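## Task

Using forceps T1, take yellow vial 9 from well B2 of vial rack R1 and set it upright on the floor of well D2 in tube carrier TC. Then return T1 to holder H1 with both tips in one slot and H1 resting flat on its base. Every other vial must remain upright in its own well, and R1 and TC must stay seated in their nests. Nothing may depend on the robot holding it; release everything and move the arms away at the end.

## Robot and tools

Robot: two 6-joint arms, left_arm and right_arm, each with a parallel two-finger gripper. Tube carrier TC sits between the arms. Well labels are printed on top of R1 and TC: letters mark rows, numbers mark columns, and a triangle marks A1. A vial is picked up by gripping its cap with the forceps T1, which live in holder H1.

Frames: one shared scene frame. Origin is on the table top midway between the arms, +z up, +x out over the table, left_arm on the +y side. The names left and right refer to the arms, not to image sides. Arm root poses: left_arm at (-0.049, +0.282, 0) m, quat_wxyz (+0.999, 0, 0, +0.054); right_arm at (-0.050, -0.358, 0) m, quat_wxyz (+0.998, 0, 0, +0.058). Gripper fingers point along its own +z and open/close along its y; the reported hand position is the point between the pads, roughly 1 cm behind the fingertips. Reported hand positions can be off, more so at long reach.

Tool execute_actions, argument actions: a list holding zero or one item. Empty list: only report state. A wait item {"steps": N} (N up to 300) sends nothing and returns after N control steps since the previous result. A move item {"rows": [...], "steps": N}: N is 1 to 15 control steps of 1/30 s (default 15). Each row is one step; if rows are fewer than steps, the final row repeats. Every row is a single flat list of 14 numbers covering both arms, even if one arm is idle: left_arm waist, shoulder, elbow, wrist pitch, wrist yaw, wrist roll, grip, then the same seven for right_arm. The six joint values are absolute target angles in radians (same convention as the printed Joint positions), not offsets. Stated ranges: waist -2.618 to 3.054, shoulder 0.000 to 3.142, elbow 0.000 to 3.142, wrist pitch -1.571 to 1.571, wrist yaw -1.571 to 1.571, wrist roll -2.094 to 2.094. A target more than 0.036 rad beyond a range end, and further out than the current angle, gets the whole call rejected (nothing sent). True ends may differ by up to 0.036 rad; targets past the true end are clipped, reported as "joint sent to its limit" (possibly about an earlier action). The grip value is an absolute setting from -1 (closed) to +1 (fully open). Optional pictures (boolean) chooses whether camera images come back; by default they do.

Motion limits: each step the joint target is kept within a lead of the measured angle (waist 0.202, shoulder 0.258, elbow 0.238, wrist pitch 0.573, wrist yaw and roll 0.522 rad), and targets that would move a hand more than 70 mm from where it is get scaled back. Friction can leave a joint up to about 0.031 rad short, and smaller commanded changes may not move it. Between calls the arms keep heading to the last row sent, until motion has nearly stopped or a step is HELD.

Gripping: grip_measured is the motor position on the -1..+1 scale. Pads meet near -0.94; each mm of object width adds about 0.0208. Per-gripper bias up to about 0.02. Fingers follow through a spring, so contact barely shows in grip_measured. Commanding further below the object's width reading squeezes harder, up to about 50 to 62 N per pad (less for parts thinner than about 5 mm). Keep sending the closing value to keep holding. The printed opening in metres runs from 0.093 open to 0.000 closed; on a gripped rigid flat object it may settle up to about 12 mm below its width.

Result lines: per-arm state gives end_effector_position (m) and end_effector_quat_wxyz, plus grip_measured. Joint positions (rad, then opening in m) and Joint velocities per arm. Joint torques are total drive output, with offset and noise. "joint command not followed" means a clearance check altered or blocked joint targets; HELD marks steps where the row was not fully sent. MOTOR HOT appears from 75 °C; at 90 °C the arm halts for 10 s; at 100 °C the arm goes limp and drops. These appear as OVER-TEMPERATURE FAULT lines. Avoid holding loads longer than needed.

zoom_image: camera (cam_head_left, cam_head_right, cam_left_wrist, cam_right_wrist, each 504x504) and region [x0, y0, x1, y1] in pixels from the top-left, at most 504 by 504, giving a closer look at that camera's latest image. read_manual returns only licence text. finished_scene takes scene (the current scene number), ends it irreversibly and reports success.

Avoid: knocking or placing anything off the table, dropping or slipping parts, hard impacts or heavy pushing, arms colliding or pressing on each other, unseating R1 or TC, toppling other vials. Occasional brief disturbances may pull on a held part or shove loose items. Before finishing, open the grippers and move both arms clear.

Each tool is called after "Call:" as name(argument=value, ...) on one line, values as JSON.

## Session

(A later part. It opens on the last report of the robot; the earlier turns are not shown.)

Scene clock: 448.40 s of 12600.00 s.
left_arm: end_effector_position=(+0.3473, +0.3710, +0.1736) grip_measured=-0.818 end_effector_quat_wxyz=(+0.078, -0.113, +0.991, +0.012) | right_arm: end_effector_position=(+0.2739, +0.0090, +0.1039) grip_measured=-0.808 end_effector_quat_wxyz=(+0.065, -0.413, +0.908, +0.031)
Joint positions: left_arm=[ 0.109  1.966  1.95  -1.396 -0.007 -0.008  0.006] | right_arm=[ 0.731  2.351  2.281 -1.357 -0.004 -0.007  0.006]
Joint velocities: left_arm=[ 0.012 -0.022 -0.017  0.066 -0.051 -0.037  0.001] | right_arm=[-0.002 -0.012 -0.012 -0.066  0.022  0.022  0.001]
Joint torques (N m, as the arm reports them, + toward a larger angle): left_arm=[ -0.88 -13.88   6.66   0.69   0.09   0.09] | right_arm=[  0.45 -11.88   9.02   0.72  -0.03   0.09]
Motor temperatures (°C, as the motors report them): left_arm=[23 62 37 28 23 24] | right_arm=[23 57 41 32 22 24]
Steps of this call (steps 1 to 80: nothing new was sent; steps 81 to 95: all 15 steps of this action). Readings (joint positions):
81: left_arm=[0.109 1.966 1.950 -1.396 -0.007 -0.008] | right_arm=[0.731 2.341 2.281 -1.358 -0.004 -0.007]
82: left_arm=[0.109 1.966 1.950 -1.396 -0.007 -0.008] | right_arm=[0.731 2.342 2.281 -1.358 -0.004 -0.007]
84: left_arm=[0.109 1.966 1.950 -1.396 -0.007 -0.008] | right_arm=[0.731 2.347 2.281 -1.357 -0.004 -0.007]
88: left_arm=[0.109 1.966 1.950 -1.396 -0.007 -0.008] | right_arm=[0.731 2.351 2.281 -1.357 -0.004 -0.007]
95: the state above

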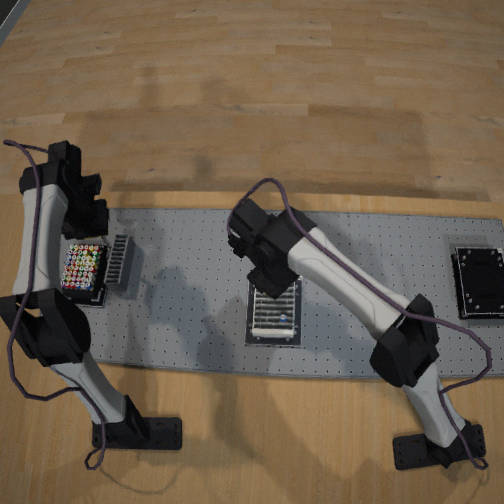

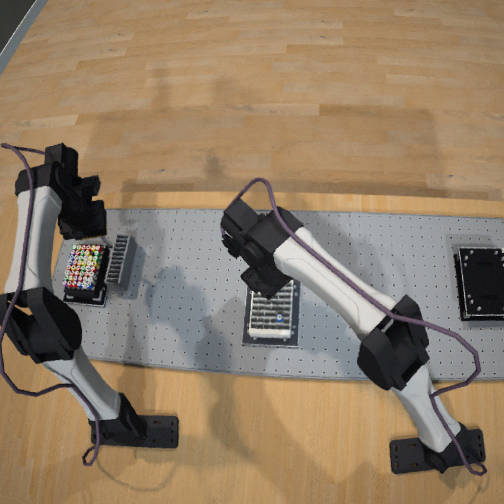

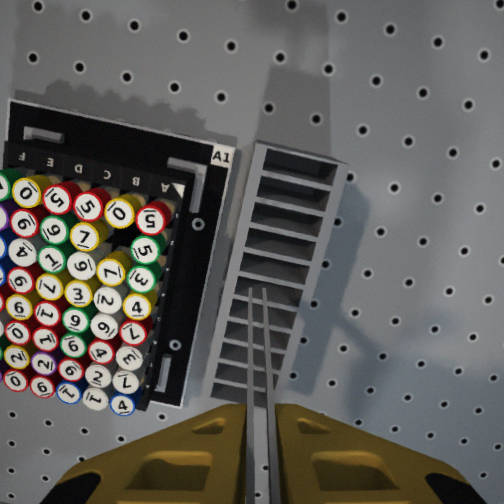

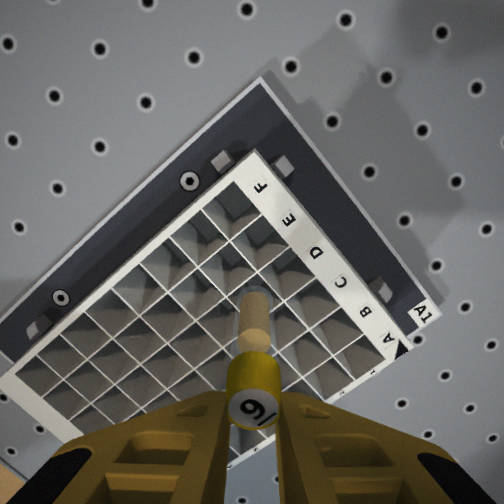

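Call:
execute_actions(actions=[{"rows":[[0.105,1.94,1.94,-1.39,0,0,-0.82,0.737,2.377,2.31,-1.342,0,0,-0.82],[0.105,1.94,1.94,-1.39,0,0,-0.82,0.737,2.377,2.31,-1.342,0,0,-0.82],[0.105,1.94,1.94,-1.39,0,0,-0.82,0.737,2.371,2.31,-1.342,0,0,-0.82]],"steps":15}])

Call:
zoom_image(camera="cam_right_wrist", region=[130, 170, 380, 420])

Scene clock: 451.43 s of 12600.00 s.
left_arm: end_effector_position=(+0.3473, +0.3710, +0.1736) grip_measured=-0.818 end_effector_quat_wxyz=(+0.078, -0.113, +0.991, +0.012) | right_arm: end_effector_position=(+0.2743, +0.0094, +0.0979) grip_measured=-0.808 end_effector_quat_wxyz=(+0.060, -0.413, +0.908, +0.029)
Joint positions: left_arm=[ 0.109  1.966  1.95  -1.396 -0.007 -0.008  0.006] | right_arm=[ 0.731  2.364  2.281 -1.354 -0.004 -0.007  0.006]
Joint velocities: left_arm=[-0.027 -0.012 -0.007  0.007 -0.007 -0.022  0.   ] | right_arm=[-0.007 -0.002  0.012 -0.007  0.007 -0.037 -0.001]
Joint torques (N m, as the arm reports them, + toward a larger angle): left_arm=[ -0.91 -14.     6.68   0.71   0.1    0.08] | right_arm=[  0.3  -12.07   9.07   0.66   0.02   0.05]
Motor temperatures (°C, as the motors report them): left_arm=[23 63 37 28 23 24] | right_arm=[23 57 41 32 22 24]
Steps of this call (steps 1 to 15: the robot went on to your last target; steps 16 to 76: nothing new was sent; steps 77 to 91: all 15 steps of this action). Readings (joint positions):
77: left_arm=[0.109 1.966 1.950 -1.396 -0.007 -0.008] | right_arm=[0.731 2.352 2.281 -1.356 -0.004 -0.007]
78: left_arm=[0.109 1.966 1.950 -1.396 -0.007 -0.008] | right_arm=[0.731 2.354 2.281 -1.356 -0.004 -0.007]
80: left_arm=[0.109 1.966 1.950 -1.396 -0.007 -0.008] | right_arm=[0.731 2.359 2.281 -1.355 -0.004 -0.007]
84: left_arm=[0.109 1.966 1.950 -1.396 -0.007 -0.008] | right_arm=[0.731 2.364 2.281 -1.354 -0.004 -0.007]
91: the state above

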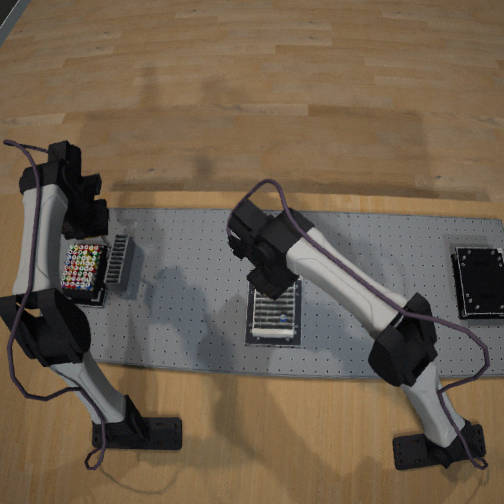

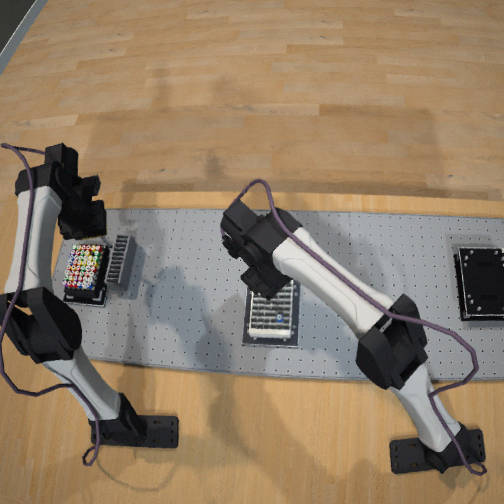

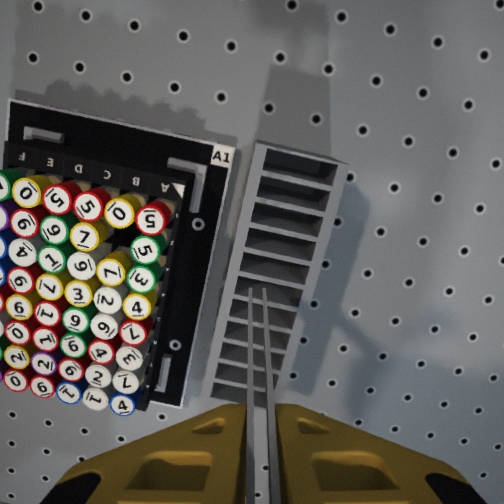

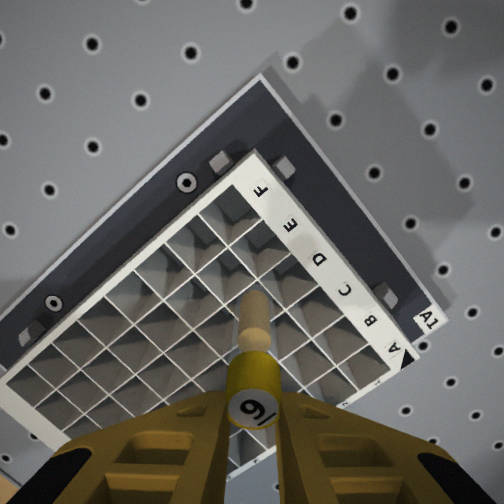

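Region (130, 170, 380, 420) of cam_right_wrist's 504x504 image, scaled by 2.016, with more detail than that image has.

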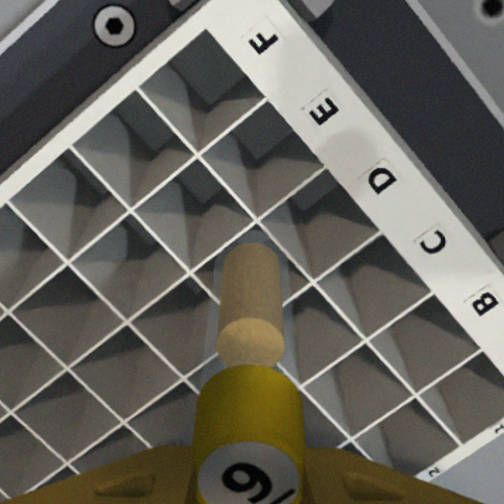

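Call:
execute_actions(actions=[{"rows":[[0.105,1.94,1.94,-1.39,0,0,-0.82,0.737,2.39,2.31,-1.35,0,0,-0.82],[0.105,1.94,1.94,-1.39,0,0,-0.82,0.737,2.39,2.31,-1.35,0,0,-0.82],[0.105,1.94,1.94,-1.39,0,0,-0.82,0.737,2.388,2.31,-1.35,0,0,-0.82]],"steps":15}])

Call:
zoom_image(camera="cam_right_wrist", region=[130, 170, 380, 420])

Scene clock: 454.77 s of 12600.00 s.
left_arm: end_effector_position=(+0.3473, +0.3710, +0.1736) grip_measured=-0.818 end_effector_quat_wxyz=(+0.078, -0.113, +0.991, +0.012) | right_arm: end_effector_position=(+0.2742, +0.0093, +0.0903) grip_measured=-0.808 end_effector_quat_wxyz=(+0.053, -0.413, +0.909, +0.026)
Joint positions: left_arm=[ 0.109  1.966  1.95  -1.396 -0.007 -0.008  0.006] | right_arm=[ 0.731  2.38   2.281 -1.353 -0.004 -0.007  0.006]
Joint velocities: left_arm=[-0.012 -0.002 -0.022  0.022 -0.022  0.022 -0.   ] | right_arm=[-0.007 -0.007 -0.002 -0.022 -0.007 -0.051  0.   ]
Joint torques (N m, as the arm reports them, + toward a larger angle): left_arm=[ -0.91 -14.02   6.61   0.7    0.08   0.14] | right_arm=[  0.38 -12.02   8.83   0.62  -0.03   0.07]
Motor temperatures (°C, as the motors report them): left_arm=[23 63 37 28 23 24] | right_arm=[23 58 41 32 22 24]
Steps of this call (steps 1 to 15: the robot went on to your last target; steps 16 to 85: nothing new was sent; steps 86 to 100: all 15 steps of this action). Readings (joint positions):
86: left_arm=[0.109 1.966 1.950 -1.396 -0.007 -0.008] | right_arm=[0.731 2.365 2.281 -1.354 -0.004 -0.007]
87: left_arm=[0.109 1.966 1.950 -1.396 -0.007 -0.008] | right_arm=[0.731 2.367 2.281 -1.354 -0.004 -0.007]
89: left_arm=[0.109 1.966 1.950 -1.396 -0.007 -0.008] | right_arm=[0.731 2.373 2.281 -1.354 -0.004 -0.007]
93: left_arm=[0.109 1.966 1.950 -1.396 -0.007 -0.008] | right_arm=[0.731 2.380 2.281 -1.353 -0.004 -0.007]
100: the state above

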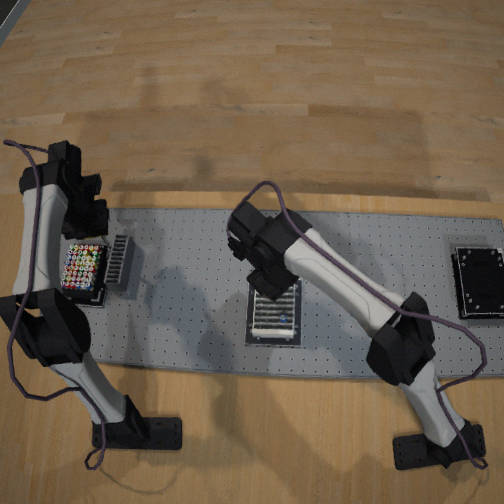

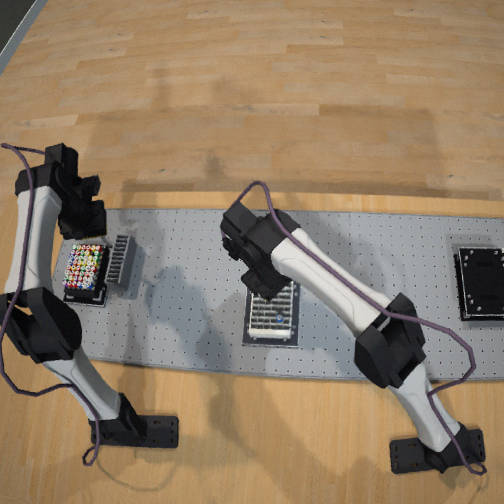

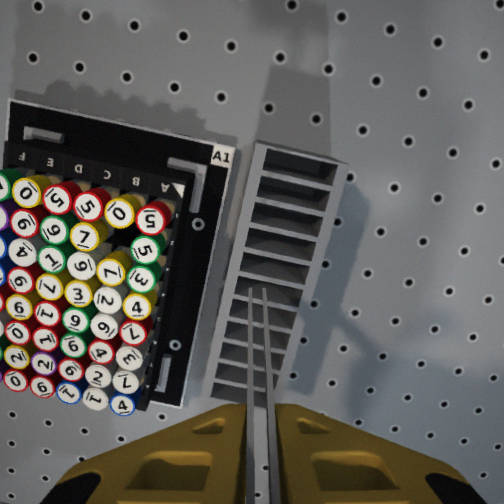

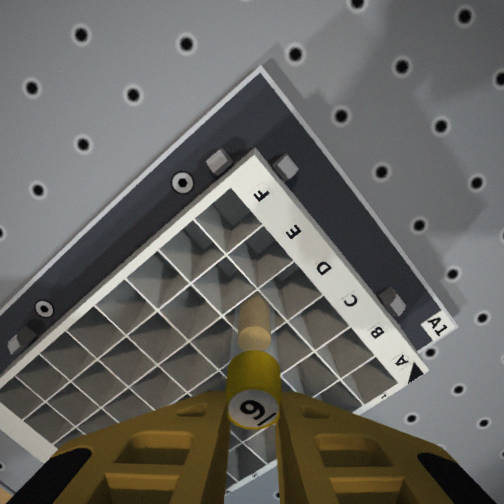

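Region (130, 170, 380, 420) of cam_right_wrist's 504x504 image, scaled by 2.016, with more detail than that image has.

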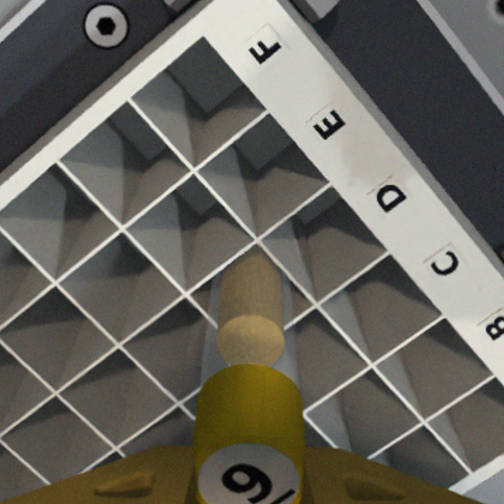

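In. Lower 10 mm more.

Call:
execute_actions(actions=[{"rows":[[0.105,1.94,1.94,-1.39,0,0,-0.82,0.737,2.41,2.31,-1.35,0,0,-0.82]],"steps":15}])

Scene clock: 456.97 s of 12600.00 s.
left_arm: end_effector_position=(+0.3473, +0.3710, +0.1736) grip_measured=-0.818 end_effector_quat_wxyz=(+0.078, -0.113, +0.991, +0.012) | right_arm: end_effector_position=(+0.2750, +0.0102, +0.0811) grip_measured=-0.808 end_effector_quat_wxyz=(+0.048, -0.413, +0.909, +0.023)
Joint positions: left_arm=[ 0.109  1.966  1.95  -1.396 -0.007 -0.008  0.006] | right_arm=[ 0.731  2.4    2.281 -1.346 -0.004 -0.007  0.006]
Joint velocities: left_arm=[-0.002 -0.002  0.022 -0.051 -0.051 -0.007 -0.001] | right_arm=[ 0.002 -0.017  0.007 -0.022 -0.007 -0.066 -0.   ]
Joint torques (N m, as the arm reports them, + toward a larger angle): left_arm=[ -0.82 -13.89   6.92   0.7    0.1    0.07] | right_arm=[  0.34 -12.19   9.     0.46  -0.02  -0.01]
Motor temperatures (°C, as the motors report them): left_arm=[23 63 37 28 23 24] | right_arm=[23 58 41 32 22 24]
Steps of this call (steps 1 to 15: the robot went on to your last target; steps 16 to 51: nothing new was sent; steps 52 to 66: all 15 steps of this action). Readings (joint positions):
52: left_arm=[0.109 1.966 1.950 -1.396 -0.007 -0.008] | right_arm=[0.731 2.382 2.281 -1.353 -0.004 -0.007]
53: left_arm=[0.109 1.966 1.950 -1.396 -0.007 -0.008] | right_arm=[0.731 2.384 2.281 -1.352 -0.004 -0.007]
55: left_arm=[0.109 1.966 1.950 -1.396 -0.007 -0.008] | right_arm=[0.731 2.391 2.281 -1.351 -0.004 -0.007]
59: left_arm=[0.109 1.966 1.950 -1.396 -0.007 -0.008] | right_arm=[0.731 2.400 2.281 -1.346 -0.004 -0.007]
66: the state above

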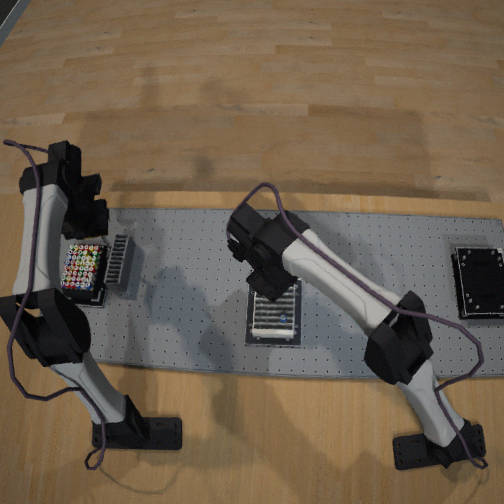

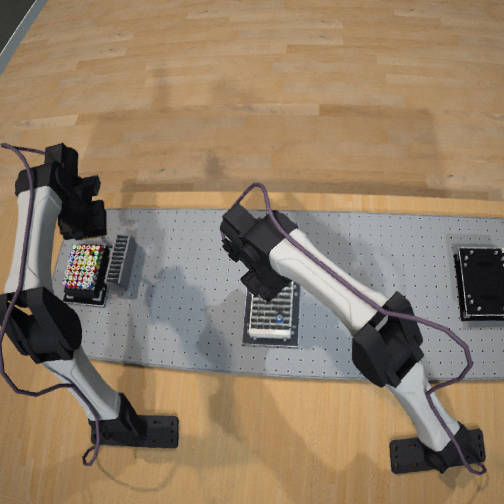

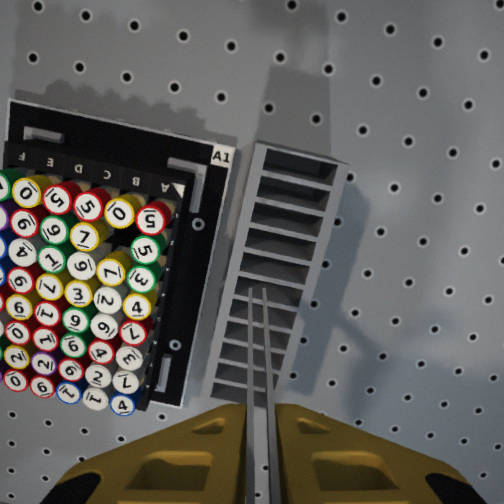

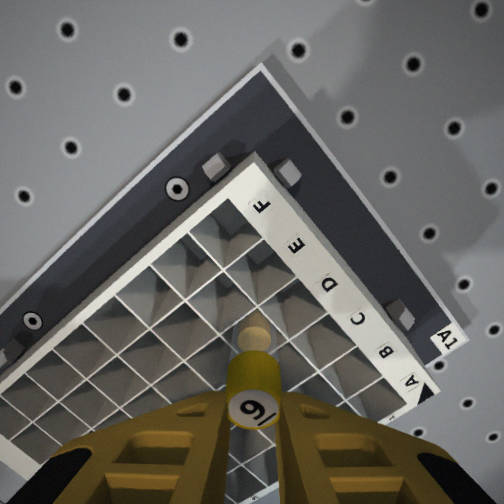

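Call:
execute_actions(actions=[{"rows":[[0.08,1.92,1.92,-1.37,0,0,-0.82,0.737,2.40,2.31,-1.35,0,0,-0.7],[0.08,1.91,1.90,-1.35,0,0,-0.82,0.737,2.40,2.31,-1.35,0,0,-0.62],[0.085,1.91,1.885,-1.33,0,0,-0.82,0.737,2.40,2.31,-1.35,0,0,-0.5],[0.085,1.91,1.87,-1.31,0,0,-0.82,0.737,2.40,2.31,-1.35,0,0,-0.4],[0.085,1.91,1.87,-1.31,0,0,-0.82,0.737,2.40,2.31,-1.35,0,0,-0.4],[0.085,1.91,1.87,-1.31,0,0,-0.82,0.737,2.40,2.31,-1.35,0,0,-0.4],[0.085,1.91,1.87,-1.31,0,0,-0.82,0.737,2.40,2.31,-1.35,0,0,-0.4],[0.085,1.91,1.87,-1.31,0,0,-0.82,0.737,2.40,2.31,-1.35,0,0,-0.4],[0.085,1.91,1.87,-1.31,0,0,-0.82,0.737,2.36,2.31,-1.37,0,0,-0.4],[0.085,1.91,1.87,-1.31,0,0,-0.82,0.737,2.32,2.31,-1.40,0,0,-0.4],[0.085,1.91,1.87,-1.31,0,0,-0.82,0.737,2.28,2.31,-1.43,0,0,-0.4],[0.085,1.91,1.87,-1.31,0,0,-0.82,0.737,2.24,2.31,-1.46,0,0,-0.4]],"steps":15}], pictures=false)

Call:
execute_actions(actions=[{"steps":20}])

Scene clock: 464.23 s of 12600.00 s.
left_arm: end_effector_position=(+0.3500, +0.3641, +0.1729) grip_measured=-0.818 end_effector_quat_wxyz=(+0.098, -0.104, +0.990, +0.012) | right_arm: end_effector_position=(+0.2640, -0.0023, +0.1254) grip_measured=-0.403 end_effector_quat_wxyz=(+0.060, -0.413, +0.908, +0.029)
Joint positions: left_arm=[ 0.092  1.926  1.884 -1.33  -0.005 -0.008  0.006] | right_arm=[ 0.731  2.3    2.281 -1.419 -0.004 -0.007  0.026]
Joint velocities: left_arm=[ 0.007  0.007 -0.002  0.081  0.066  0.051 -0.   ] | right_arm=[-0.002 -0.769  0.017 -0.183 -0.037 -0.022  0.   ]
Joint torques (N m, as the arm reports them, + toward a larger angle): left_arm=[ -0.98 -12.75   6.5    0.84   0.06   0.07] | right_arm=[  0.49 -13.17   8.82   0.52  -0.01   0.06]
Motor temperatures (°C, as the motors report them): left_arm=[23 63 36 28 23 24] | right_arm=[23 59 42 31 22 24]
Steps of this call (steps 1 to 15: the robot went on to your last target; steps 16 to 90: nothing new was sent; then 3.77 s passed at rest; steps 91 to 105: all 15 steps of this action). Readings (joint positions):
91: left_arm=[0.107 1.963 1.945 -1.393 -0.007 -0.008] | right_arm=[0.731 2.400 2.281 -1.346 -0.004 -0.007]
92: left_arm=[0.104 1.956 1.934 -1.385 -0.007 -0.008] | right_arm=[0.731 2.400 2.281 -1.346 -0.004 -0.007]
94: left_arm=[0.096 1.937 1.907 -1.369 -0.006 -0.008] | right_arm=[0.731 2.400 2.281 -1.346 -0.004 -0.007]
98: left_arm=[0.092 1.926 1.887 -1.348 -0.005 -0.008] | right_arm=[0.731 2.400 2.281 -1.346 -0.004 -0.007]
105: the state above

Scene clock: 464.90 s of 12600.00 s.
left_arm: end_effector_position=(+0.3509, +0.3643, +0.1731) grip_measured=-0.818 end_effector_quat_wxyz=(+0.100, -0.104, +0.990, +0.012) | right_arm: end_effector_position=(+0.2587, -0.0083, +0.1553) grip_measured=-0.403 end_effector_quat_wxyz=(+0.077, -0.413, +0.907, +0.037)
Joint positions: left_arm=[ 0.092  1.926  1.884 -1.327 -0.005 -0.008  0.006] | right_arm=[ 0.731  2.239  2.294 -1.455 -0.004 -0.007  0.026]
Joint velocities: left_arm=[-0.007  0.002 -0.007 -0.007 -0.037 -0.022 -0.001] | right_arm=[-0.002 -0.012 -0.017 -0.037  0.037  0.022  0.   ]
Joint torques (N m, as the arm reports them, + toward a larger angle): left_arm=[ -1.01 -12.93   6.6    0.89   0.08   0.1 ] | right_arm=[  0.52 -11.44   7.85   0.62  -0.03   0.07]
Motor temperatures (°C, as the motors report them): left_arm=[23 63 36 28 23 24] | right_arm=[23 59 42 31 22 24]
Steps of this call (steps 1 to 20: the robot went on to your last target). Readings (joint positions):
1: left_arm=[0.092 1.926 1.884 -1.329 -0.005 -0.008] | right_arm=[0.731 2.276 2.281 -1.426 -0.004 -0.007]
2: left_arm=[0.092 1.926 1.884 -1.329 -0.005 -0.008] | right_arm=[0.731 2.259 2.285 -1.433 -0.004 -0.007]
4: left_arm=[0.092 1.926 1.884 -1.328 -0.005 -0.008] | right_arm=[0.731 2.239 2.293 -1.440 -0.004 -0.007]
8: left_arm=[0.092 1.926 1.884 -1.327 -0.005 -0.008] | right_arm=[0.731 2.239 2.294 -1.449 -0.004 -0.007]
20: the state above

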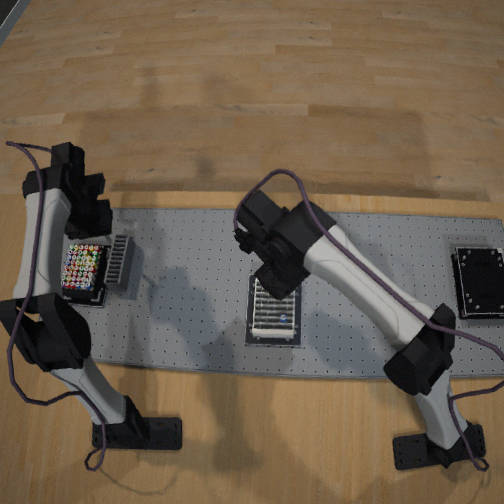

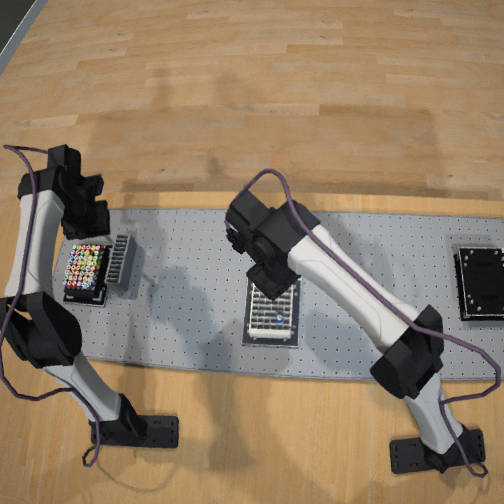

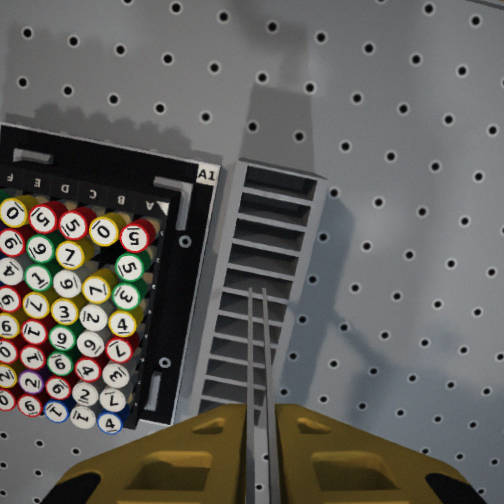

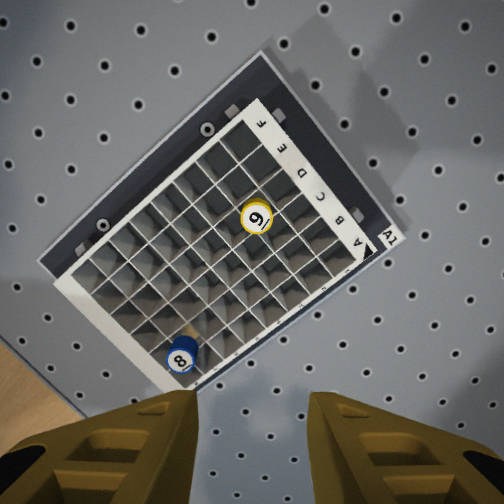

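Call:
execute_actions(actions=[{"rows":[[0.085,1.92,1.85,-1.29,0,0.1,-0.82,0.7,2.15,2.2,-1.4,0,0,-0.4],[0.085,1.92,1.83,-1.27,0,0.2,-0.82,0.65,2.05,2.1,-1.3,0,0,-0.4],[0.085,1.92,1.81,-1.25,0,0.21,-0.82,0.6,1.95,2.0,-1.2,0,0,-0.4],[0.085,1.92,1.79,-1.23,0,0.21,-0.82,0.55,1.85,1.9,-1.1,0,0,-0.4],[0.085,1.92,1.77,-1.21,0,0.21,-0.82,0.5,1.75,1.8,-1.05,0,0,-0.4],[0.085,1.92,1.77,-1.21,0,0.21,-0.82,0.45,1.65,1.7,-1.0,0,0,-0.4],[0.085,1.92,1.77,-1.21,0,0.21,-0.82,0.4,1.55,1.6,-0.95,0,0,-0.4],[0.085,1.92,1.77,-1.21,0,0.21,-0.82,0.35,1.45,1.5,-0.9,0,0,-0.4],[0.085,1.92,1.77,-1.21,0,0.21,-0.82,0.3,1.35,1.4,-0.85,0,0,-0.4]],"steps":15}], pictures=false)

Call:
execute_actions(actions=[{"steps":25}])

Scene clock: 470.47 s of 12600.00 s.
left_arm: end_effector_position=(+0.3518, +0.3644, +0.1458) grip_measured=-0.818 end_effector_quat_wxyz=(+0.092, -0.004, +0.996, +0.021) | right_arm: end_effector_position=(+0.2866, -0.2241, +0.2497) grip_measured=-0.402 end_effector_quat_wxyz=(+0.316, -0.181, +0.930, +0.053)
Joint positions: left_arm=[ 0.092  1.927  1.778 -1.233 -0.005  0.193  0.006] | right_arm=[ 0.27   1.389  1.426 -0.956  0.017 -0.003  0.026]
Joint velocities: left_arm=[0.007 0.002 0.002 0.022 0.007 0.022 0.001] | right_arm=[ 0.208 -1.184 -0.042  0.3   -0.037  0.037  0.   ]
Joint torques (N m, as the arm reports them, + toward a larger angle): left_arm=[ -1.07 -12.04   7.16   0.85   0.1    0.07] | right_arm=[ 1.22 -2.85  5.56  2.11 -0.17  0.  ]
Motor temperatures (°C, as the motors report them): left_arm=[23 63 36 28 23 24] | right_arm=[23 59 42 31 22 24]
Steps of this call (steps 1 to 15: the robot went on to your last target; steps 16 to 90: nothing new was sent; then 2.07 s passed at rest; steps 91 to 105: all 15 steps of this action). Readings (joint positions):
91: left_arm=[0.092 1.926 1.881 -1.323 -0.005 0.009] | right_arm=[0.729 2.228 2.275 -1.442 -0.004 -0.007]
92: left_arm=[0.092 1.926 1.873 -1.314 -0.005 0.041] | right_arm=[0.723 2.196 2.220 -1.409 -0.006 -0.007]
94: left_arm=[0.092 1.926 1.841 -1.290 -0.005 0.099] | right_arm=[0.684 2.094 2.066 -1.333 -0.011 -0.007]
98: left_arm=[0.092 1.927 1.781 -1.257 -0.005 0.160] | right_arm=[0.509 1.866 1.815 -1.170 -0.012 -0.007]
105: the state above

Scene clock: 471.30 s of 12600.00 s.
left_arm: end_effector_position=(+0.3533, +0.3647, +0.1461) grip_measured=-0.818 end_effector_quat_wxyz=(+0.095, +0.000, +0.995, +0.022) | right_arm: end_effector_position=(+0.2899, -0.2131, +0.2808) grip_measured=-0.402 end_effector_quat_wxyz=(+0.376, -0.187, +0.905, +0.073)
Joint positions: left_arm=[ 0.092  1.927  1.778 -1.226 -0.005  0.202  0.006] | right_arm=[ 0.291  1.337  1.426 -0.874  0.009 -0.003  0.026]
Joint velocities: left_arm=[ 0.007  0.017  0.007 -0.066  0.051  0.051 -0.   ] | right_arm=[-0.007  0.007 -0.012  0.022 -0.007 -0.037  0.   ]
Joint torques (N m, as the arm reports them, + toward a larger angle): left_arm=[ -1.04 -12.22   7.16   0.85   0.1    0.07] | right_arm=[ 0.62 -3.95  5.32  1.95 -0.11  0.01]
Motor temperatures (°C, as the motors report them): left_arm=[23 63 36 28 23 24] | right_arm=[23 58 42 31 22 24]
Steps of this call (steps 1 to 25: the robot went on to your last target). Readings (joint positions):
1: left_arm=[0.092 1.927 1.778 -1.231 -0.005 0.195] | right_arm=[0.278 1.356 1.426 -0.942 0.016 -0.003]
2: left_arm=[0.092 1.927 1.778 -1.230 -0.005 0.197] | right_arm=[0.285 1.337 1.426 -0.922 0.013 -0.003]
4: left_arm=[0.092 1.927 1.778 -1.229 -0.005 0.198] | right_arm=[0.291 1.329 1.426 -0.896 0.010 -0.003]
8: left_arm=[0.092 1.927 1.778 -1.227 -0.005 0.200] | right_arm=[0.291 1.337 1.426 -0.882 0.009 -0.003]
25: the state above

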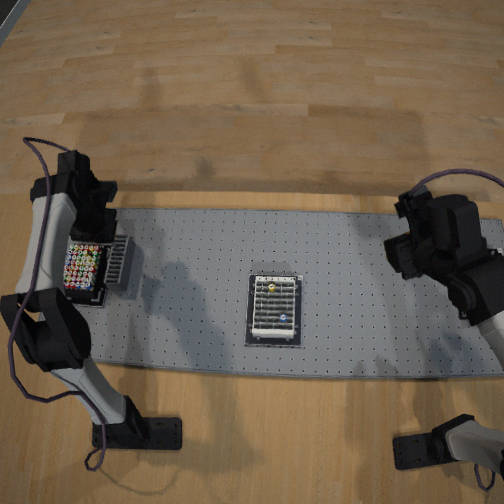

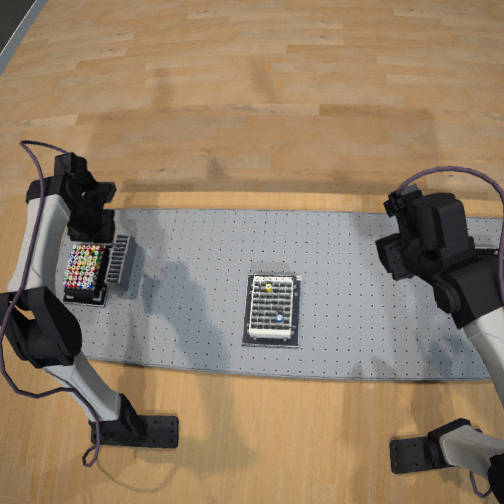

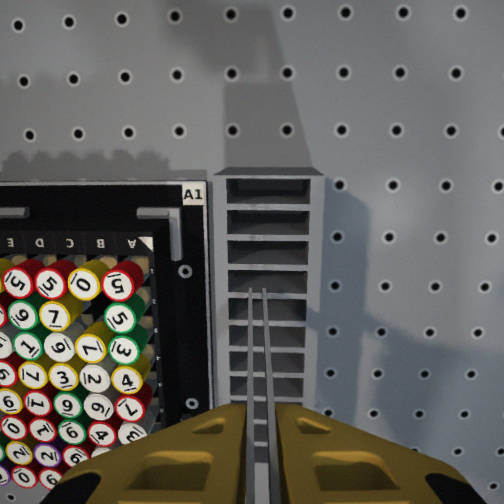

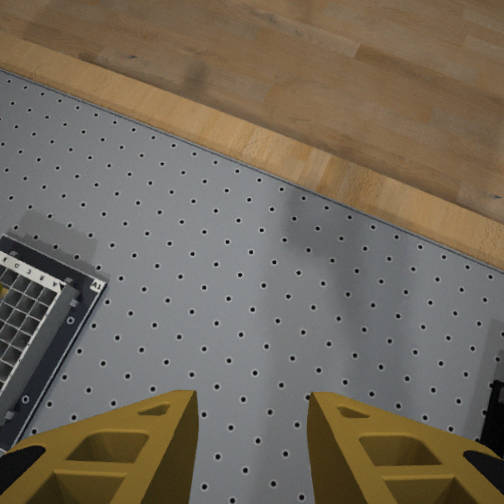

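Call:
execute_actions(actions=[{"rows":[[0.085,1.92,1.75,-1.19,0,0.21,-0.82,0.3,1.35,1.4,-0.85,0,0,-0.4],[0.085,1.92,1.73,-1.17,0,0.21,-0.82,0.3,1.35,1.4,-0.85,0,0,-0.4]],"steps":15}], pictures=false)

Call:
execute_actions(actions=[{"steps":12}])

Call:
zoom_image(camera="cam_left_wrist", region=[160, 160, 360, 360])

Scene clock: 474.87 s of 12600.00 s.
left_arm: end_effector_position=(+0.3547, +0.3650, +0.1374) grip_measured=-0.818 end_effector_quat_wxyz=(+0.097, +0.000, +0.995, +0.022) | right_arm: end_effector_position=(+0.2899, -0.2131, +0.2808) grip_measured=-0.402 end_effector_quat_wxyz=(+0.376, -0.187, +0.905, +0.073)
Joint positions: left_arm=[ 0.092  1.927  1.743 -1.188 -0.005  0.202  0.006] | right_arm=[ 0.291  1.337  1.426 -0.874  0.009 -0.003  0.026]
Joint velocities: left_arm=[-0.002 -0.007 -0.017  0.007 -0.066 -0.066 -0.001] | right_arm=[-0.007 -0.012  0.017  0.007  0.037  0.022 -0.   ]
Joint torques (N m, as the arm reports them, + toward a larger angle): left_arm=[ -1.03 -12.2    6.79   0.87   0.11   0.09] | right_arm=[ 0.8  -3.83  4.97  1.86 -0.12 -0.01]
Motor temperatures (°C, as the motors report them): left_arm=[23 62 36 28 23 24] | right_arm=[23 57 41 32 22 24]
Steps of this call (steps 1 to 15: the robot went on to your last target; steps 16 to 90: nothing new was sent; then 0.07 s passed at rest; steps 91 to 105: all 15 steps of this action). Readings (joint positions):
91: left_arm=[0.092 1.927 1.776 -1.223 -0.005 0.202] | right_arm=[0.291 1.337 1.426 -0.874 0.009 -0.003]
92: left_arm=[0.092 1.927 1.769 -1.215 -0.005 0.202] | right_arm=[0.291 1.337 1.426 -0.874 0.009 -0.003]
94: left_arm=[0.092 1.927 1.753 -1.202 -0.005 0.202] | right_arm=[0.291 1.337 1.426 -0.874 0.009 -0.003]
98: left_arm=[0.092 1.927 1.743 -1.194 -0.005 0.202] | right_arm=[0.291 1.337 1.426 -0.874 0.009 -0.003]
105: the state above

Scene clock: 475.27 s of 12600.00 s.
left_arm: end_effector_position=(+0.3550, +0.3651, +0.1375) grip_measured=-0.818 end_effector_quat_wxyz=(+0.097, +0.000, +0.995, +0.023) | right_arm: end_effector_position=(+0.2899, -0.2131, +0.2808) grip_measured=-0.402 end_effector_quat_wxyz=(+0.376, -0.187, +0.905, +0.073)
Joint positions: left_arm=[ 0.092  1.927  1.743 -1.187 -0.005  0.202  0.006] | right_arm=[ 0.291  1.337  1.426 -0.874  0.009 -0.003  0.026]
Joint velocities: left_arm=[-0.012 -0.002  0.007 -0.037 -0.051 -0.007  0.   ] | right_arm=[ 0.002 -0.002 -0.007  0.007 -0.022 -0.007 -0.001]
Joint torques (N m, as the arm reports them, + toward a larger angle): left_arm=[ -1.15 -12.12   6.84   0.9    0.12   0.06] | right_arm=[ 0.4  -3.79  5.31  1.89 -0.15  0.  ]
Motor temperatures (°C, as the motors report them): left_arm=[23 62 36 28 23 24] | right_arm=[23 57 41 32 22 24]
Steps of this call (steps 1 to 12: the robot went on to your last target). Readings (joint positions):
1: left_arm=[0.092 1.927 1.743 -1.187 -0.005 0.202] | right_arm=[0.291 1.337 1.426 -0.874 0.009 -0.003]
2: left_arm=[0.092 1.927 1.743 -1.187 -0.005 0.202] | right_arm=[0.291 1.337 1.426 -0.874 0.009 -0.003]
4: left_arm=[0.092 1.927 1.743 -1.187 -0.005 0.202] | right_arm=[0.291 1.337 1.426 -0.874 0.009 -0.003]
8: left_arm=[0.092 1.927 1.743 -1.187 -0.005 0.202] | right_arm=[0.291 1.337 1.426 -0.874 0.009 -0.003]
12: the state above

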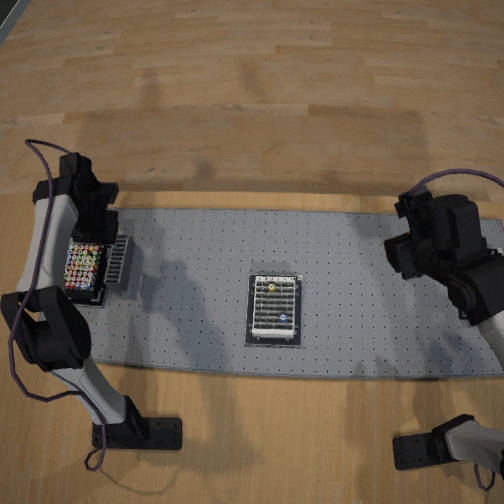

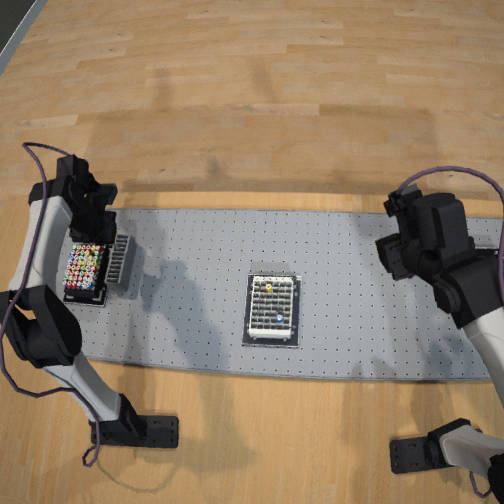

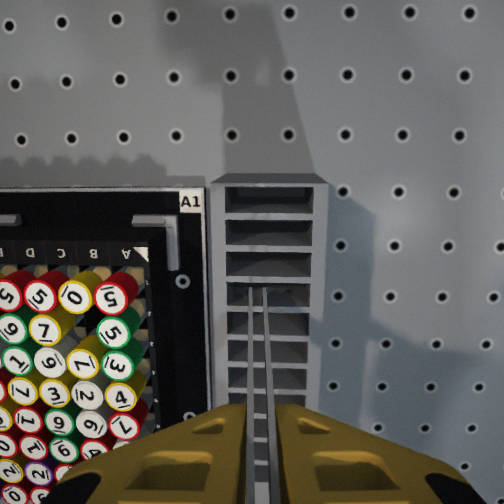

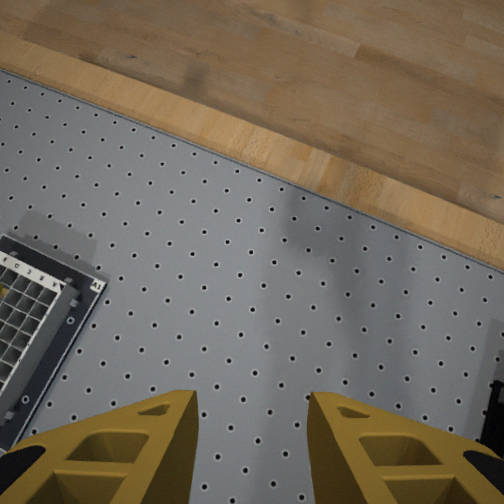

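Region (160, 160, 360, 360) of cam_left_wrist's 504x504 image, scaled by 2.520, with more detail than that image has.

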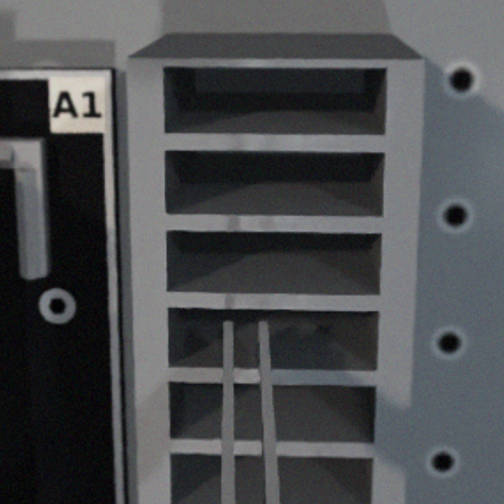

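Call:
execute_actions(actions=[{"rows":[[0.085,1.92,1.715,-1.17,0,0.21,-0.82,0.3,1.35,1.4,-0.85,0,0,-0.4],[0.085,1.92,1.70,-1.16,0,0.21,-0.82,0.3,1.35,1.4,-0.85,0,0,-0.4],[0.085,1.92,1.70,-1.15,0,0.21,-0.82,0.3,1.35,1.4,-0.85,0,0,-0.4]],"steps":15}], pictures=false)

Call:
execute_actions(actions=[{"steps":12}])

Call:
zoom_image(camera="cam_left_wrist", region=[160, 160, 360, 360])

Scene clock: 479.43 s of 12600.00 s.
left_arm: end_effector_position=(+0.3532, +0.3647, +0.1298) grip_measured=-0.818 end_effector_quat_wxyz=(+0.093, +0.001, +0.995, +0.022) | right_arm: end_effector_position=(+0.2899, -0.2131, +0.2808) grip_measured=-0.402 end_effector_quat_wxyz=(+0.376, -0.187, +0.905, +0.073)
Joint positions: left_arm=[ 0.092  1.927  1.714 -1.167 -0.005  0.202  0.006] | right_arm=[ 0.291  1.337  1.426 -0.874  0.009 -0.003  0.026]
Joint velocities: left_arm=[-0.012  0.002  0.007 -0.007 -0.051  0.022  0.   ] | right_arm=[-0.002 -0.002 -0.002 -0.007  0.007 -0.007  0.   ]
Joint torques (N m, as the arm reports them, + toward a larger angle): left_arm=[ -1.09 -12.19   6.71   0.86   0.11   0.12] | right_arm=[ 0.5  -3.63  5.15  1.93 -0.12  0.05]
Motor temperatures (°C, as the motors report them): left_arm=[23 62 36 28 23 24] | right_arm=[23 55 41 33 22 24]
Steps of this call (steps 1 to 15: the robot went on to your last target; steps 16 to 90: nothing new was sent; then 0.67 s passed at rest; steps 91 to 105: all 15 steps of this action). Readings (joint positions):
91: left_arm=[0.092 1.927 1.740 -1.185 -0.005 0.202] | right_arm=[0.291 1.337 1.426 -0.874 0.009 -0.003]
92: left_arm=[0.092 1.927 1.735 -1.182 -0.005 0.202] | right_arm=[0.291 1.337 1.426 -0.874 0.009 -0.003]
94: left_arm=[0.092 1.927 1.721 -1.176 -0.005 0.202] | right_arm=[0.291 1.337 1.426 -0.874 0.009 -0.003]
98: left_arm=[0.092 1.927 1.714 -1.169 -0.005 0.202] | right_arm=[0.291 1.337 1.426 -0.874 0.009 -0.003]
105: the state above

Scene clock: 479.83 s of 12600.00 s.
left_arm: end_effector_position=(+0.3532, +0.3647, +0.1298) grip_measured=-0.818 end_effector_quat_wxyz=(+0.093, +0.001, +0.995, +0.022) | right_arm: end_effector_position=(+0.2899, -0.2131, +0.2808) grip_measured=-0.402 end_effector_quat_wxyz=(+0.376, -0.187, +0.905, +0.073)
Joint positions: left_arm=[ 0.092  1.927  1.714 -1.166 -0.005  0.202  0.006] | right_arm=[ 0.291  1.337  1.426 -0.874  0.009 -0.003  0.026]
Joint velocities: left_arm=[-0.017 -0.007 -0.022  0.051 -0.007 -0.081 -0.001] | right_arm=[-0.037 -0.012  0.007  0.007 -0.066 -0.022 -0.   ]
Joint torques (N m, as the arm reports them, + toward a larger angle): left_arm=[ -0.84 -12.2    6.62   0.84   0.14   0.08] | right_arm=[ 0.66 -3.82  5.09  1.83 -0.11  0.04]
Motor temperatures (°C, as the motors report them): left_arm=[23 62 36 28 23 24] | right_arm=[23 55 41 33 22 24]
Steps of this call (steps 1 to 12: the robot went on to your last target). Readings (joint positions):
1: left_arm=[0.092 1.927 1.714 -1.167 -0.005 0.202] | right_arm=[0.291 1.337 1.426 -0.874 0.009 -0.003]
2: left_arm=[0.092 1.927 1.714 -1.167 -0.005 0.202] | right_arm=[0.291 1.337 1.426 -0.874 0.009 -0.003]
4: left_arm=[0.092 1.927 1.714 -1.167 -0.005 0.202] | right_arm=[0.291 1.337 1.426 -0.874 0.009 -0.003]
8: left_arm=[0.092 1.927 1.714 -1.166 -0.005 0.202] | right_arm=[0.291 1.337 1.426 -0.874 0.009 -0.003]
12: the state above

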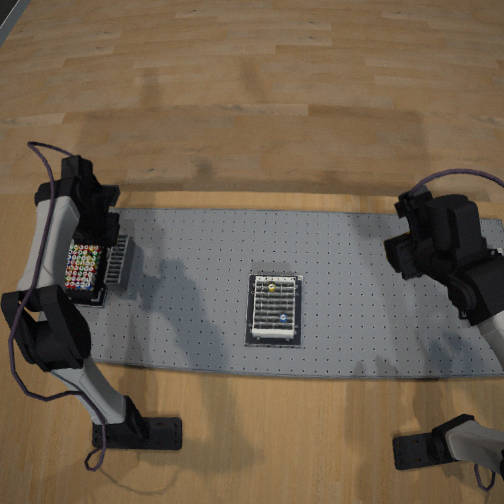

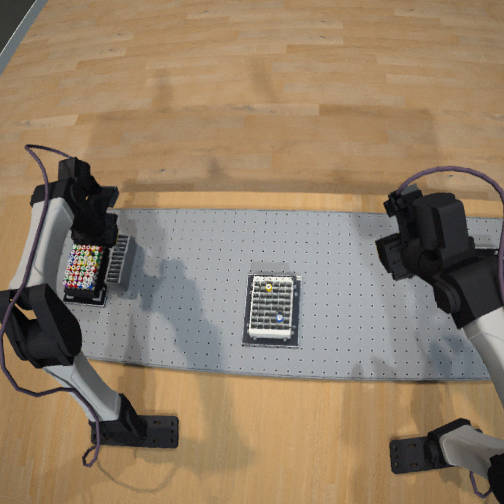

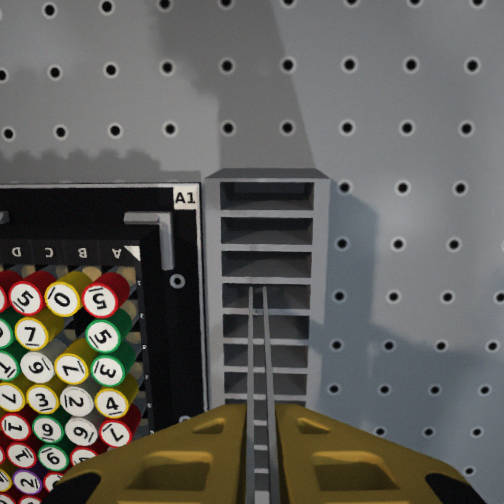

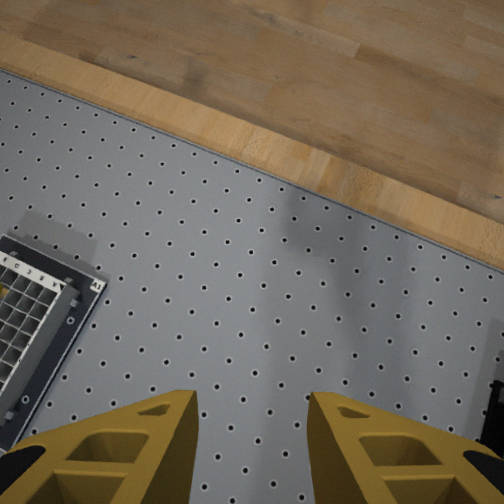

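Region (160, 160, 360, 360) of cam_left_wrist's 504x504 image, scaled by 2.520, with more detail than that image has.

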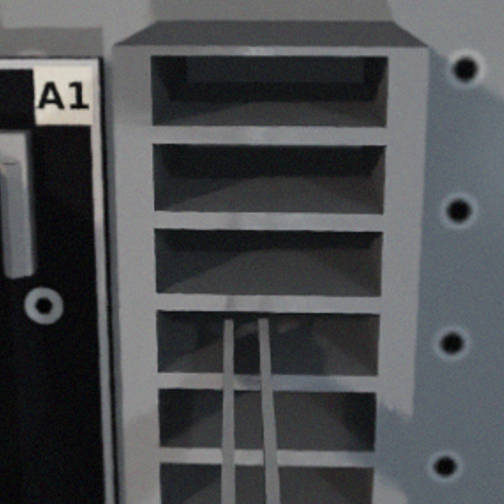

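Call:
execute_actions(actions=[{"rows":[[0.085,1.92,1.685,-1.13,0,0.21,-0.82,0.3,1.35,1.4,-0.85,0,0,-0.4],[0.085,1.92,1.67,-1.115,0,0.21,-0.82,0.3,1.35,1.4,-0.85,0,0,-0.4],[0.085,1.92,1.655,-1.10,0,0.21,-0.82,0.3,1.35,1.4,-0.85,0,0,-0.4],[0.085,1.92,1.64,-1.085,0,0.21,-0.82,0.3,1.35,1.4,-0.85,0,0,-0.4],[0.085,1.92,1.625,-1.07,0,0.21,-0.82,0.3,1.35,1.4,-0.85,0,0,-0.4],[0.085,1.92,1.61,-1.055,0,0.21,-0.82,0.3,1.35,1.4,-0.85,0,0,-0.4],[0.085,1.92,1.60,-1.04,0,0.21,-0.82,0.3,1.35,1.4,-0.85,0,0,-0.4]],"steps":15}], pictures=false)

Call:
execute_actions(actions=[{"steps":12}])

Scene clock: 484.87 s of 12600.00 s.
left_arm: end_effector_position=(+0.3540, +0.3647, +0.1048) grip_measured=-0.818 end_effector_quat_wxyz=(+0.096, +0.001, +0.995, +0.022) | right_arm: end_effector_position=(+0.2899, -0.2131, +0.2809) grip_measured=-0.402 end_effector_quat_wxyz=(+0.377, -0.187, +0.904, +0.073)
Joint positions: left_arm=[ 0.092  1.927  1.614 -1.061 -0.004  0.202  0.006] | right_arm=[ 0.291  1.337  1.426 -0.873  0.009 -0.003  0.026]
Joint velocities: left_arm=[ 0.012  0.002  0.017  0.051 -0.037 -0.007  0.   ] | right_arm=[ 0.002 -0.002  0.002  0.022  0.022  0.007  0.   ]
Joint torques (N m, as the arm reports them, + toward a larger angle): left_arm=[ -1.05 -12.17   6.58   0.9    0.08   0.05] | right_arm=[ 0.63 -3.83  5.17  1.91 -0.16  0.03]
Motor temperatures (°C, as the motors report them): left_arm=[23 62 36 28 23 24] | right_arm=[23 54 40 34 22 24]
Steps of this call (steps 1 to 15: the robot went on to your last target; steps 16 to 90: nothing new was sent; then 1.53 s passed at rest; steps 91 to 105: all 15 steps of this action). Readings (joint positions):
91: left_arm=[0.092 1.927 1.711 -1.163 -0.005 0.202] | right_arm=[0.291 1.337 1.426 -0.873 0.009 -0.003]
92: left_arm=[0.092 1.927 1.706 -1.156 -0.005 0.202] | right_arm=[0.291 1.337 1.426 -0.873 0.009 -0.003]
94: left_arm=[0.092 1.927 1.682 -1.135 -0.005 0.202] | right_arm=[0.291 1.337 1.426 -0.873 0.009 -0.003]
98: left_arm=[0.092 1.927 1.627 -1.083 -0.004 0.202] | right_arm=[0.291 1.337 1.426 -0.873 0.009 -0.003]
105: the state above

Scene clock: 485.27 s of 12600.00 s.
left_arm: end_effector_position=(+0.3549, +0.3649, +0.1050) grip_measured=-0.818 end_effector_quat_wxyz=(+0.098, +0.001, +0.995, +0.022) | right_arm: end_effector_position=(+0.2899, -0.2131, +0.2809) grip_measured=-0.402 end_effector_quat_wxyz=(+0.377, -0.187, +0.904, +0.073)
Joint positions: left_arm=[ 0.092  1.927  1.614 -1.057 -0.004  0.202  0.006] | right_arm=[ 0.291  1.337  1.426 -0.873  0.009 -0.003  0.026]
Joint velocities: left_arm=[ 0.002 -0.017 -0.007  0.022 -0.037 -0.066  0.   ] | right_arm=[-0.007  0.012  0.002  0.037  0.081 -0.037  0.   ]
Joint torques (N m, as the arm reports them, + toward a larger angle): left_arm=[ -0.84 -12.26   6.78   0.89   0.07   0.06] | right_arm=[ 0.58 -4.01  5.23  1.9  -0.13  0.05]
Motor temperatures (°C, as the motors report them): left_arm=[23 62 36 28 23 24] | right_arm=[23 53 40 34 22 24]
Steps of this call (steps 1 to 12: the robot went on to your last target). Readings (joint positions):
1: left_arm=[0.092 1.927 1.614 -1.060 -0.004 0.202] | right_arm=[0.291 1.337 1.426 -0.873 0.009 -0.003]
2: left_arm=[0.092 1.927 1.614 -1.059 -0.004 0.202] | right_arm=[0.291 1.337 1.426 -0.873 0.009 -0.003]
4: left_arm=[0.092 1.927 1.614 -1.058 -0.004 0.202] | right_arm=[0.291 1.337 1.426 -0.873 0.009 -0.003]
8: left_arm=[0.092 1.927 1.614 -1.057 -0.004 0.202] | right_arm=[0.291 1.337 1.426 -0.873 0.009 -0.003]
12: the state above

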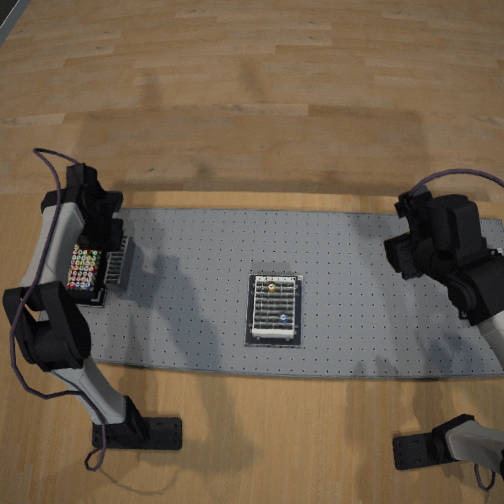

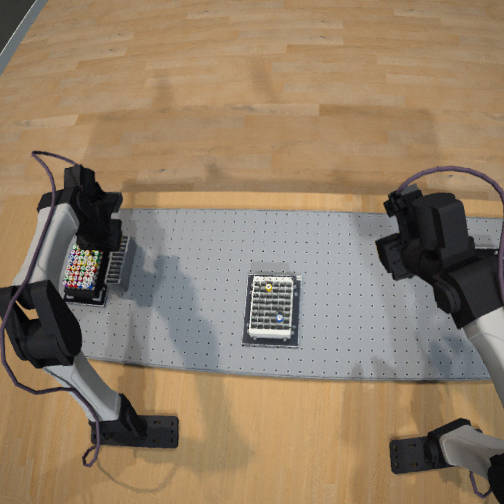

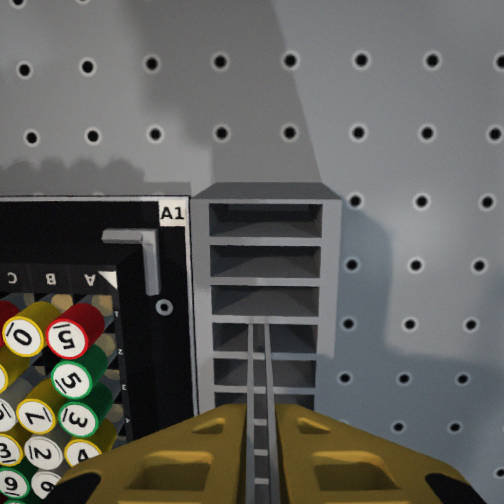

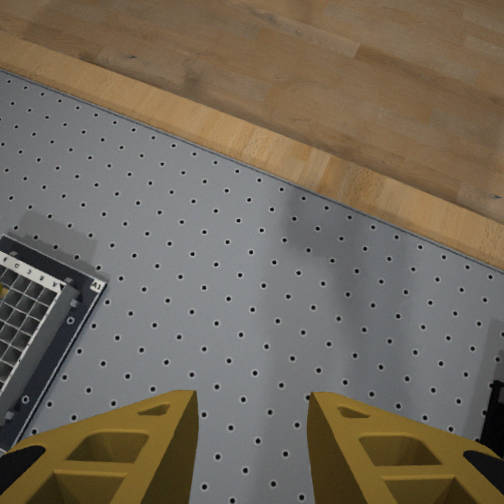

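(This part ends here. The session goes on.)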